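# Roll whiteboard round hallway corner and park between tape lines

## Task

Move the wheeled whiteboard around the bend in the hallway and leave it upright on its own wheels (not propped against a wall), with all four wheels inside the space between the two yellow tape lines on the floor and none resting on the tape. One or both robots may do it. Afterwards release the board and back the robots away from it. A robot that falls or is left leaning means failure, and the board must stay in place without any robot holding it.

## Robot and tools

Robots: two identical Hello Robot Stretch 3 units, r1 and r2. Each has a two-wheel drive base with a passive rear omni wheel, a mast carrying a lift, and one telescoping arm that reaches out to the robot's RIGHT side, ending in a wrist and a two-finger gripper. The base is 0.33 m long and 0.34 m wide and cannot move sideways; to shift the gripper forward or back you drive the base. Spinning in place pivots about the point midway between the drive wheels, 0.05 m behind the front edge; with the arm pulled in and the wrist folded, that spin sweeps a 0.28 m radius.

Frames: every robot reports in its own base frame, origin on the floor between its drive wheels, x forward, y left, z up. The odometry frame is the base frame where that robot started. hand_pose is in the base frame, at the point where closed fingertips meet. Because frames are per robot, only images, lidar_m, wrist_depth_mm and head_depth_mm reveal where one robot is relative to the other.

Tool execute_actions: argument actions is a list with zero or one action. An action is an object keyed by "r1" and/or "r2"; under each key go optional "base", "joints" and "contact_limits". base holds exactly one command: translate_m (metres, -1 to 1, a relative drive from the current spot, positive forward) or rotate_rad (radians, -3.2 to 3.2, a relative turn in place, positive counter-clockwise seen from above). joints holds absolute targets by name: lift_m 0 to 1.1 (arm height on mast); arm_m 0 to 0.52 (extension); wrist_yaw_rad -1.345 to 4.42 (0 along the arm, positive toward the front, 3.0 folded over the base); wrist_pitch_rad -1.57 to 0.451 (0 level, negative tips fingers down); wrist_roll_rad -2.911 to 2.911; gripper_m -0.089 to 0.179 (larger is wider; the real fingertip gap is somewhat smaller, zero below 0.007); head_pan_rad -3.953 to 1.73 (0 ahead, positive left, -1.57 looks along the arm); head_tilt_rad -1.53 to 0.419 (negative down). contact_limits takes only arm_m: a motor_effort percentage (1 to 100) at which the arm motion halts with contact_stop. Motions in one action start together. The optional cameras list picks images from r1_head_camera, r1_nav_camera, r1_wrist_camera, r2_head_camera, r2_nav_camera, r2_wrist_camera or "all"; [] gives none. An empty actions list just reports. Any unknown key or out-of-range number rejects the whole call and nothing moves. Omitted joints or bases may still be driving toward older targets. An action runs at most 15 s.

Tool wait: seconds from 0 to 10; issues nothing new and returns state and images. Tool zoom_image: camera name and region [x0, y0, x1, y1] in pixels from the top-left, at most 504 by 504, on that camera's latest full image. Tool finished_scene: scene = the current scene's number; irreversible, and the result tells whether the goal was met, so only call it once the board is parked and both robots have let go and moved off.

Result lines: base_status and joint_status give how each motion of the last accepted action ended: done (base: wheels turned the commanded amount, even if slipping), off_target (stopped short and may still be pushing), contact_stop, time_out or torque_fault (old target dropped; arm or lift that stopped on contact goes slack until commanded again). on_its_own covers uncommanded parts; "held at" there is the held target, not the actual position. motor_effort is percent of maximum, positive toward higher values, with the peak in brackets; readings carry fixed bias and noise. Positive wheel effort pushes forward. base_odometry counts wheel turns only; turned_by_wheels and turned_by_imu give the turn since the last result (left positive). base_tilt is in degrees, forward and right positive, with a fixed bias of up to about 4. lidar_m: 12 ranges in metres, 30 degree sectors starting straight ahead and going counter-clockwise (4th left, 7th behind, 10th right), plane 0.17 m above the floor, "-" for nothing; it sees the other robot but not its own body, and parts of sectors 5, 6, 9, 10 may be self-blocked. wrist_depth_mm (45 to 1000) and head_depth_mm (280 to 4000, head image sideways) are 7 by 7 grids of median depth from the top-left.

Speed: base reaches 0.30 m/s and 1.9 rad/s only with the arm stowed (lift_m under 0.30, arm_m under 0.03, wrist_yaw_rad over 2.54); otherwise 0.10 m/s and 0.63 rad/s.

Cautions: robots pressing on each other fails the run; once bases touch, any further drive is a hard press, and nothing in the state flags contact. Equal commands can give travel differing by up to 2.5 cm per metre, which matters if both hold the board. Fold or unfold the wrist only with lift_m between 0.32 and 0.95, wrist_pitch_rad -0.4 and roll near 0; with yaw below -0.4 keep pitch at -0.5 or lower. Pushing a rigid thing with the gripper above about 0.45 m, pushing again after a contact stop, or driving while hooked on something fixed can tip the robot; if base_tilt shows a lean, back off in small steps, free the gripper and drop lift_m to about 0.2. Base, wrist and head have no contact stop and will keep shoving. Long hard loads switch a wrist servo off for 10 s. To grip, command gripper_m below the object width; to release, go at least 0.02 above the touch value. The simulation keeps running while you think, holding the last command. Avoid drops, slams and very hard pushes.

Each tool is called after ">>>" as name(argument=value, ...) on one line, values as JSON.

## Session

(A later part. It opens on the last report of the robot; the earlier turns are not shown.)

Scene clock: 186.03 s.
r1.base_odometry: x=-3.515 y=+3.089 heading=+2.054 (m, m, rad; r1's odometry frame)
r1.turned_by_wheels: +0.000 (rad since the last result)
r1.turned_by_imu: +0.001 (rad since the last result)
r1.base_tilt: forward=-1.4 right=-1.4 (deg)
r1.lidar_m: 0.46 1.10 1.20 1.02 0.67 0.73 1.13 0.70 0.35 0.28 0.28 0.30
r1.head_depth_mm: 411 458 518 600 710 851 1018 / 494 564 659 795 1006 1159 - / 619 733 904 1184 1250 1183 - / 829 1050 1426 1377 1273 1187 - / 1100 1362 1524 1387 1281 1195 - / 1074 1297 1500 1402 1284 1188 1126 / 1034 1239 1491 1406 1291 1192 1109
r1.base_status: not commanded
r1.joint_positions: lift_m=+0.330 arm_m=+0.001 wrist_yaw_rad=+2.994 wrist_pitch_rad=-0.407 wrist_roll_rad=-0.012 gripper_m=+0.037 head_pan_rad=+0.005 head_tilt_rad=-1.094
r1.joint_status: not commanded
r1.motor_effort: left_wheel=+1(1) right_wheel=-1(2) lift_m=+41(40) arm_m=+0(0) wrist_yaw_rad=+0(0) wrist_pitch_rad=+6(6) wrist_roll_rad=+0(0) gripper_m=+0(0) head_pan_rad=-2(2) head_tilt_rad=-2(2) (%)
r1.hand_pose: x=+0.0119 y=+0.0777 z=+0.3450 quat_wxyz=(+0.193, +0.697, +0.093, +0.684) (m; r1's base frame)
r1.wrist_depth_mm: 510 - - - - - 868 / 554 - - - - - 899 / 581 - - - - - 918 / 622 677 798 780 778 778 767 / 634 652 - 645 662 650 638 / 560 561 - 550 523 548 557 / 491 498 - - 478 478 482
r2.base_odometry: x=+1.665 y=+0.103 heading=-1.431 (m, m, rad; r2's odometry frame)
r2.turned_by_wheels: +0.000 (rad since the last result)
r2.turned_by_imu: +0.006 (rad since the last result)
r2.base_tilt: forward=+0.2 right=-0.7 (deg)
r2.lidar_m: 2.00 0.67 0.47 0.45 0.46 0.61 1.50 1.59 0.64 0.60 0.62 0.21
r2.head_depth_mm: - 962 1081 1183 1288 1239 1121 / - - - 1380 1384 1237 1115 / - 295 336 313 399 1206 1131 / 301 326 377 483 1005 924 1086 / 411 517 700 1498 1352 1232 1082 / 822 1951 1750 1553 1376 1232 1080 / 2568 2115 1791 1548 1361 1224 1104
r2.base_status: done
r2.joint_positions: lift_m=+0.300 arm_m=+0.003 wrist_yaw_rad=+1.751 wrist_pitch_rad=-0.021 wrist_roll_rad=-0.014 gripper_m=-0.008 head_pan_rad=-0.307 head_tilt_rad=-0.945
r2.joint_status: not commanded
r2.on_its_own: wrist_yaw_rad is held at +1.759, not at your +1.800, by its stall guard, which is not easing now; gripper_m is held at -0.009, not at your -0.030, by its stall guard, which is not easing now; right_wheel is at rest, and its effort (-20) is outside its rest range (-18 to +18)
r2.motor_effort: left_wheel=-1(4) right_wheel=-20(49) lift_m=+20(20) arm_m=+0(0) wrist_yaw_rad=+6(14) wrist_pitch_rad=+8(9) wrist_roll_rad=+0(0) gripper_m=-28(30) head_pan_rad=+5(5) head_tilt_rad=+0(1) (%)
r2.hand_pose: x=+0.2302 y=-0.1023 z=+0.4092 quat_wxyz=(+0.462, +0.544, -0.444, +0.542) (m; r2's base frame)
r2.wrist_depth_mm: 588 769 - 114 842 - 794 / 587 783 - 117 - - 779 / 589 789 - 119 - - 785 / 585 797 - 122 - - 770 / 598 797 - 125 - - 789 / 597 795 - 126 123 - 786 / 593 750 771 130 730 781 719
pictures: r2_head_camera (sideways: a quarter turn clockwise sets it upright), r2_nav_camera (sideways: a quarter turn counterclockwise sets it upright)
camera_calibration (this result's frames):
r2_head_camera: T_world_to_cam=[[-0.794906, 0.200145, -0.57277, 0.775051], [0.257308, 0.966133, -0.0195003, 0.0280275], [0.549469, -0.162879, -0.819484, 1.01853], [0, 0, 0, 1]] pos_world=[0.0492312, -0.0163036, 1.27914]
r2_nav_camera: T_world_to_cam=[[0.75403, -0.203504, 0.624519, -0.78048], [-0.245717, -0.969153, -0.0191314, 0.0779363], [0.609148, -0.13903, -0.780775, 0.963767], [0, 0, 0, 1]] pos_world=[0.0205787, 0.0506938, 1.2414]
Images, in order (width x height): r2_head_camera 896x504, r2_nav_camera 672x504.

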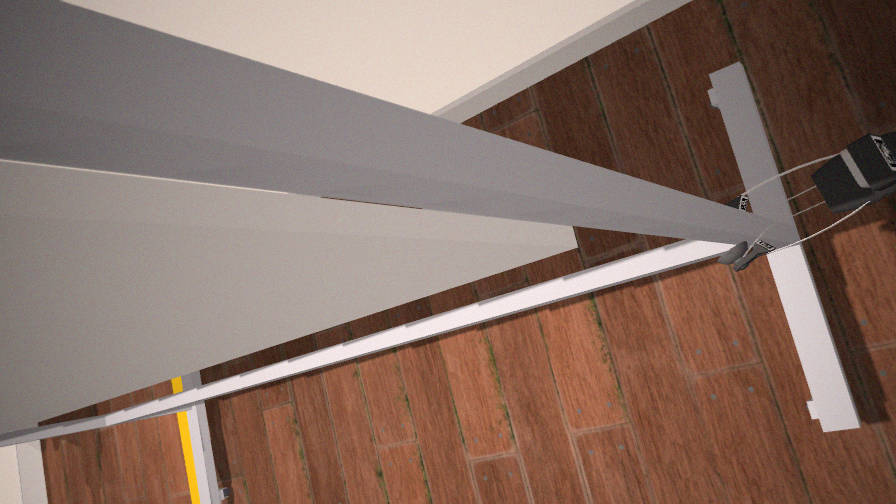

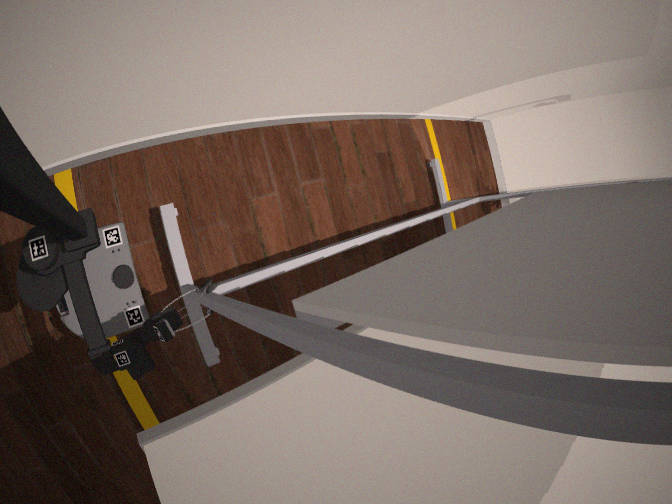

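>>> execute_actions(actions=[{"r2":{"base":{"translate_m":-0.09}}}], cameras=[])

>>> execute_actions(actions=[{"r2":{"joints":{"gripper_m":0.15,"head_tilt_rad":-0.8,"head_pan_rad":0}}}], cameras=[])

>>> execute_actions(actions=[{"r2":{"base":{"translate_m":-0.55}}}], cameras=["r2_head_camera"])

Scene clock: 188.10 s.
r1.base_odometry: x=-3.515 y=+3.089 heading=+2.054 (m, m, rad; r1's odometry frame)
r1.turned_by_wheels: +0.000 (rad since the last result)
r1.turned_by_imu: +0.000 (rad since the last result)
r1.base_tilt: forward=-1.4 right=-1.4 (deg)
r1.lidar_m: 0.46 1.10 1.20 1.10 0.68 0.74 1.13 0.70 0.35 0.28 0.28 0.30
r1.head_depth_mm: 411 459 519 598 710 848 1021 / 494 565 657 797 1005 1158 - / 618 734 907 1179 1251 1180 - / 829 1051 1421 1387 1270 1186 - / 1102 1358 1532 1392 1280 1191 - / 1077 1296 1504 1405 1281 1183 1127 / 1035 1237 1491 1408 1286 1192 1112
r1.base_status: not commanded
r1.joint_positions: lift_m=+0.330 arm_m=+0.001 wrist_yaw_rad=+2.994 wrist_pitch_rad=-0.407 wrist_roll_rad=-0.012 gripper_m=+0.037 head_pan_rad=+0.005 head_tilt_rad=-1.094
r1.joint_status: not commanded
r1.motor_effort: left_wheel=+0(1) right_wheel=+0(2) lift_m=+42(41) arm_m=+0(0) wrist_yaw_rad=+0(0) wrist_pitch_rad=+6(6) wrist_roll_rad=+0(0) gripper_m=+0(0) head_pan_rad=-2(2) head_tilt_rad=-2(2) (%)
r1.hand_pose: x=+0.0119 y=+0.0777 z=+0.3450 quat_wxyz=(+0.193, +0.697, +0.093, +0.684) (m; r1's base frame)
r1.wrist_depth_mm: 517 - - - - - 877 / 556 - - - - - 897 / 576 - - - - - 900 / 617 670 792 780 800 772 780 / 646 653 - 645 654 633 650 / 555 555 - 554 518 547 546 / 483 496 - - 487 477 473
r2.base_odometry: x=+1.653 y=+0.192 heading=-1.430 (m, m, rad; r2's odometry frame)
r2.turned_by_wheels: +0.000 (rad since the last result)
r2.turned_by_imu: +0.001 (rad since the last result)
r2.base_tilt: forward=+0.1 right=-0.7 (deg)
r2.lidar_m: 2.02 0.66 0.47 0.44 0.45 0.60 1.49 1.60 1.13 0.61 0.63 0.21
r2.head_depth_mm: - 971 1089 1188 1293 1238 1120 / - - - 1391 1384 1239 1123 / - 295 332 311 400 1217 1134 / 304 329 381 484 981 922 1087 / 415 525 712 1505 1349 1230 1083 / 843 1954 1754 1551 1374 1230 1080 / 2562 2111 1788 1550 1365 1224 1107
r2.base_status: done
r2.joint_positions: lift_m=+0.300 arm_m=+0.003 wrist_yaw_rad=+1.747 wrist_pitch_rad=-0.021 wrist_roll_rad=-0.014 gripper_m=-0.008 head_pan_rad=-0.307 head_tilt_rad=-0.945
r2.joint_status: not commanded
r2.on_its_own: wrist_yaw_rad is held at +1.759, not at your +1.800, by its stall guard, which is not easing now; gripper_m is held at -0.009, not at your -0.030, by its stall guard, which is not easing now
r2.motor_effort: left_wheel=-1(6) right_wheel=-16(51) lift_m=+20(20) arm_m=-1(1) wrist_yaw_rad=+8(8) wrist_pitch_rad=+8(8) wrist_roll_rad=+0(0) gripper_m=-29(28) head_pan_rad=+5(6) head_tilt_rad=-1(1) (%)
r2.hand_pose: x=+0.2304 y=-0.1031 z=+0.4092 quat_wxyz=(+0.463, +0.543, -0.445, +0.541) (m; r2's base frame)
r2.wrist_depth_mm: 583 777 - 114 903 - 788 / 585 769 - 117 - - 800 / 589 779 - 119 - - 776 / 591 785 - 123 - - 779 / 588 788 - 124 - - 783 / 596 787 - 126 123 - 783 / 586 747 779 131 724 786 716
pictures: none
No camera images: the call's "cameras" was empty. Leave "cameras" out to get every camera's image.

Scene clock: 190.43 s.
r1.base_odometry: x=-3.515 y=+3.089 heading=+2.054 (m, m, rad; r1's odometry frame)
r1.turned_by_wheels: +0.000 (rad since the last result)
r1.turned_by_imu: +0.000 (rad since the last result)
r1.base_tilt: forward=-1.3 right=-1.3 (deg)
r1.lidar_m: 0.46 1.10 1.20 1.10 0.68 0.73 1.13 0.71 0.35 0.28 0.28 0.30
r1.head_depth_mm: 411 459 519 599 709 849 1017 / 493 564 660 794 1004 1153 - / 619 735 906 1180 1252 1180 - / 826 1050 1415 1388 1268 1191 - / 1100 1360 1525 1395 1272 1190 - / 1081 1290 1502 1402 1290 1188 1126 / 1033 1239 1483 1399 1288 1190 1107
r1.base_status: not commanded
r1.joint_positions: lift_m=+0.330 arm_m=+0.001 wrist_yaw_rad=+2.994 wrist_pitch_rad=-0.407 wrist_roll_rad=-0.012 gripper_m=+0.037 head_pan_rad=+0.005 head_tilt_rad=-1.094
r1.joint_status: not commanded
r1.motor_effort: left_wheel=+1(0) right_wheel=-1(2) lift_m=+42(40) arm_m=+1(0) wrist_yaw_rad=+0(0) wrist_pitch_rad=+6(6) wrist_roll_rad=+0(0) gripper_m=+1(0) head_pan_rad=-2(1) head_tilt_rad=-2(2) (%)
r1.hand_pose: x=+0.0119 y=+0.0777 z=+0.3450 quat_wxyz=(+0.193, +0.697, +0.093, +0.684) (m; r1's base frame)
r1.wrist_depth_mm: 506 - - - - - 860 / 548 - - - - - 918 / 577 - - - - - 899 / 632 671 800 798 799 774 777 / 629 653 - 652 655 638 643 / 562 558 - 558 519 556 542 / 482 494 - - 484 480 475
r2.base_odometry: x=+1.653 y=+0.192 heading=-1.431 (m, m, rad; r2's odometry frame)
r2.turned_by_wheels: +0.000 (rad since the last result)
r2.turned_by_imu: +0.000 (rad since the last result)
r2.base_tilt: forward=+0.2 right=-0.7 (deg)
r2.lidar_m: 2.02 0.66 0.47 0.44 0.45 0.60 1.49 1.60 1.12 0.61 0.62 0.22
r2.head_depth_mm: 319 325 311 338 326 337 1158 / 476 467 460 451 447 478 505 / 950 916 894 1254 1406 1251 896 / 2788 2751 2074 1775 1488 1301 1150 / 2798 2736 2128 1756 1486 1294 1147 / 2465 2444 2060 1751 1488 1291 1143 / 1552 1556 1552 1552 1425 1289 1143
r2.base_status: not commanded
r2.joint_positions: lift_m=+0.300 arm_m=+0.003 wrist_yaw_rad=+1.761 wrist_pitch_rad=-0.020 wrist_roll_rad=-0.014 gripper_m=+0.150 head_pan_rad=-0.007 head_tilt_rad=-0.803
r2.joint_status: all done
r2.on_its_own: wrist_yaw_rad is held at +1.759, not at your +1.800, by its stall guard, which is not easing now
r2.motor_effort: left_wheel=+1(3) right_wheel=-2(27) lift_m=+20(20) arm_m=+1(0) wrist_yaw_rad=-1(21) wrist_pitch_rad=+8(8) wrist_roll_rad=+0(1) gripper_m=+0(97) head_pan_rad=+5(35) head_tilt_rad=+1(13) (%)
r2.hand_pose: x=+0.2297 y=-0.0996 z=+0.4094 quat_wxyz=(+0.459, +0.546, -0.441, +0.544) (m; r2's base frame)
r2.wrist_depth_mm: 573 757 - - 111 - 821 / 580 762 - - 114 - 825 / 575 780 - - 116 - 806 / 581 772 - - 118 - 808 / 582 732 - - 121 - 822 / 586 - - 925 905 - 718 / 568 730 781 698 715 749 -
pictures: none
No camera images: the call's "cameras" was empty. Leave "cameras" out to get every camera's image.

Scene clock: 197.17 s.
r1.base_odometry: x=-3.515 y=+3.089 heading=+2.054 (m, m, rad; r1's odometry frame)
r1.turned_by_wheels: +0.000 (rad since the last result)
r1.turned_by_imu: +0.001 (rad since the last result)
r1.base_tilt: forward=-1.4 right=-1.3 (deg)
r1.lidar_m: 0.46 1.10 1.21 1.10 0.67 0.73 1.13 0.71 0.35 0.28 0.28 0.30
r1.head_depth_mm: 411 458 519 599 711 848 1014 / 494 564 660 791 999 1160 - / 618 734 908 1186 1256 1189 - / 830 1051 1410 1379 1270 1192 - / 1098 1361 1527 1392 1283 1188 - / 1079 1290 1504 1404 1284 1185 1122 / 1032 1238 1484 1407 1291 1194 1111
r1.base_status: not commanded
r1.joint_positions: lift_m=+0.330 arm_m=+0.001 wrist_yaw_rad=+2.994 wrist_pitch_rad=-0.407 wrist_roll_rad=-0.012 gripper_m=+0.037 head_pan_rad=+0.005 head_tilt_rad=-1.094
r1.joint_status: not commanded
r1.motor_effort: left_wheel=+1(1) right_wheel=-2(1) lift_m=+41(41) arm_m=+0(0) wrist_yaw_rad=+0(0) wrist_pitch_rad=+6(6) wrist_roll_rad=+0(0) gripper_m=+1(0) head_pan_rad=-1(3) head_tilt_rad=-2(2) (%)
r1.hand_pose: x=+0.0119 y=+0.0777 z=+0.3450 quat_wxyz=(+0.193, +0.697, +0.093, +0.684) (m; r1's base frame)
r1.wrist_depth_mm: 518 - - - - - 871 / 549 - - - - - 893 / 591 - - - - - 904 / 633 665 800 779 778 772 791 / 636 665 - 661 668 641 643 / 564 569 - 552 520 551 540 / 486 494 - - 474 473 474
r2.base_odometry: x=+1.576 y=+0.737 heading=-1.431 (m, m, rad; r2's odometry frame)
r2.turned_by_wheels: +0.000 (rad since the last result)
r2.turned_by_imu: +0.005 (rad since the last result)
r2.base_tilt: forward=+0.2 right=-0.7 (deg)
r2.lidar_m: 0.74 0.62 0.44 0.42 0.43 0.57 1.09 1.12 1.15 1.09 0.76 0.86
r2.head_depth_mm: 1815 1805 1803 1700 1514 1310 1155 / 669 2338 2106 1772 1503 1301 1154 / 1072 1024 1524 1458 1403 1303 1151 / 3256 2722 2142 1770 1501 1299 1146 / 3255 2737 2142 1767 1493 1298 1149 / 2274 2277 2045 1751 1490 1290 1144 / 1451 1448 1457 1456 1415 1271 1138
r2.base_status: done
r2.joint_positions: lift_m=+0.300 arm_m=+0.003 wrist_yaw_rad=+1.761 wrist_pitch_rad=-0.020 wrist_roll_rad=-0.014 gripper_m=+0.150 head_pan_rad=-0.007 head_tilt_rad=-0.803
r2.joint_status: not commanded
r2.on_its_own: wrist_yaw_rad is held at +1.759, not at your +1.800, by its stall guard, which is not easing now
r2.motor_effort: left_wheel=+0(3) right_wheel=+0(6) lift_m=+20(20) arm_m=+1(1) wrist_yaw_rad=-1(1) wrist_pitch_rad=+8(8) wrist_roll_rad=+0(0) gripper_m=+0(1) head_pan_rad=+5(4) head_tilt_rad=+2(0) (%)
r2.hand_pose: x=+0.2297 y=-0.0996 z=+0.4094 quat_wxyz=(+0.459, +0.546, -0.441, +0.544) (m; r2's base frame)
r2.wrist_depth_mm: 555 722 - - - - 867 / 550 720 - - - - 872 / 553 729 - - - - 866 / 554 741 - - - - 837 / 554 703 - - - - 854 / 556 - - - - - 769 / 539 723 768 750 711 684 -
pictures: r2_head_camera (sideways: a quarter turn clockwise sets it upright)
camera_calibration (this result's frames):
r2_head_camera: T_world_to_cam=[[-0.728852, -0.0443114, -0.683236, 0.918578], [-0.0364419, 0.999, -0.0259154, 0.0381752], [0.683701, 0.00600999, -0.729737, 0.901013], [0, 0, 0, 1]] pos_world=[0.0548753, -0.00284862, 1.2861]
Images, in order (width x height): r2_head_camera 896x504.

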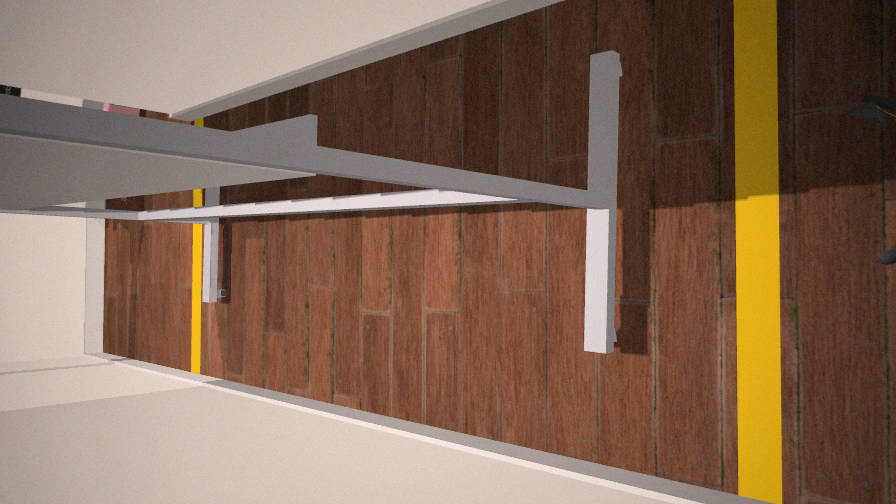

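>>> finished_scene(scene=2)

The scene is finished: the task was done.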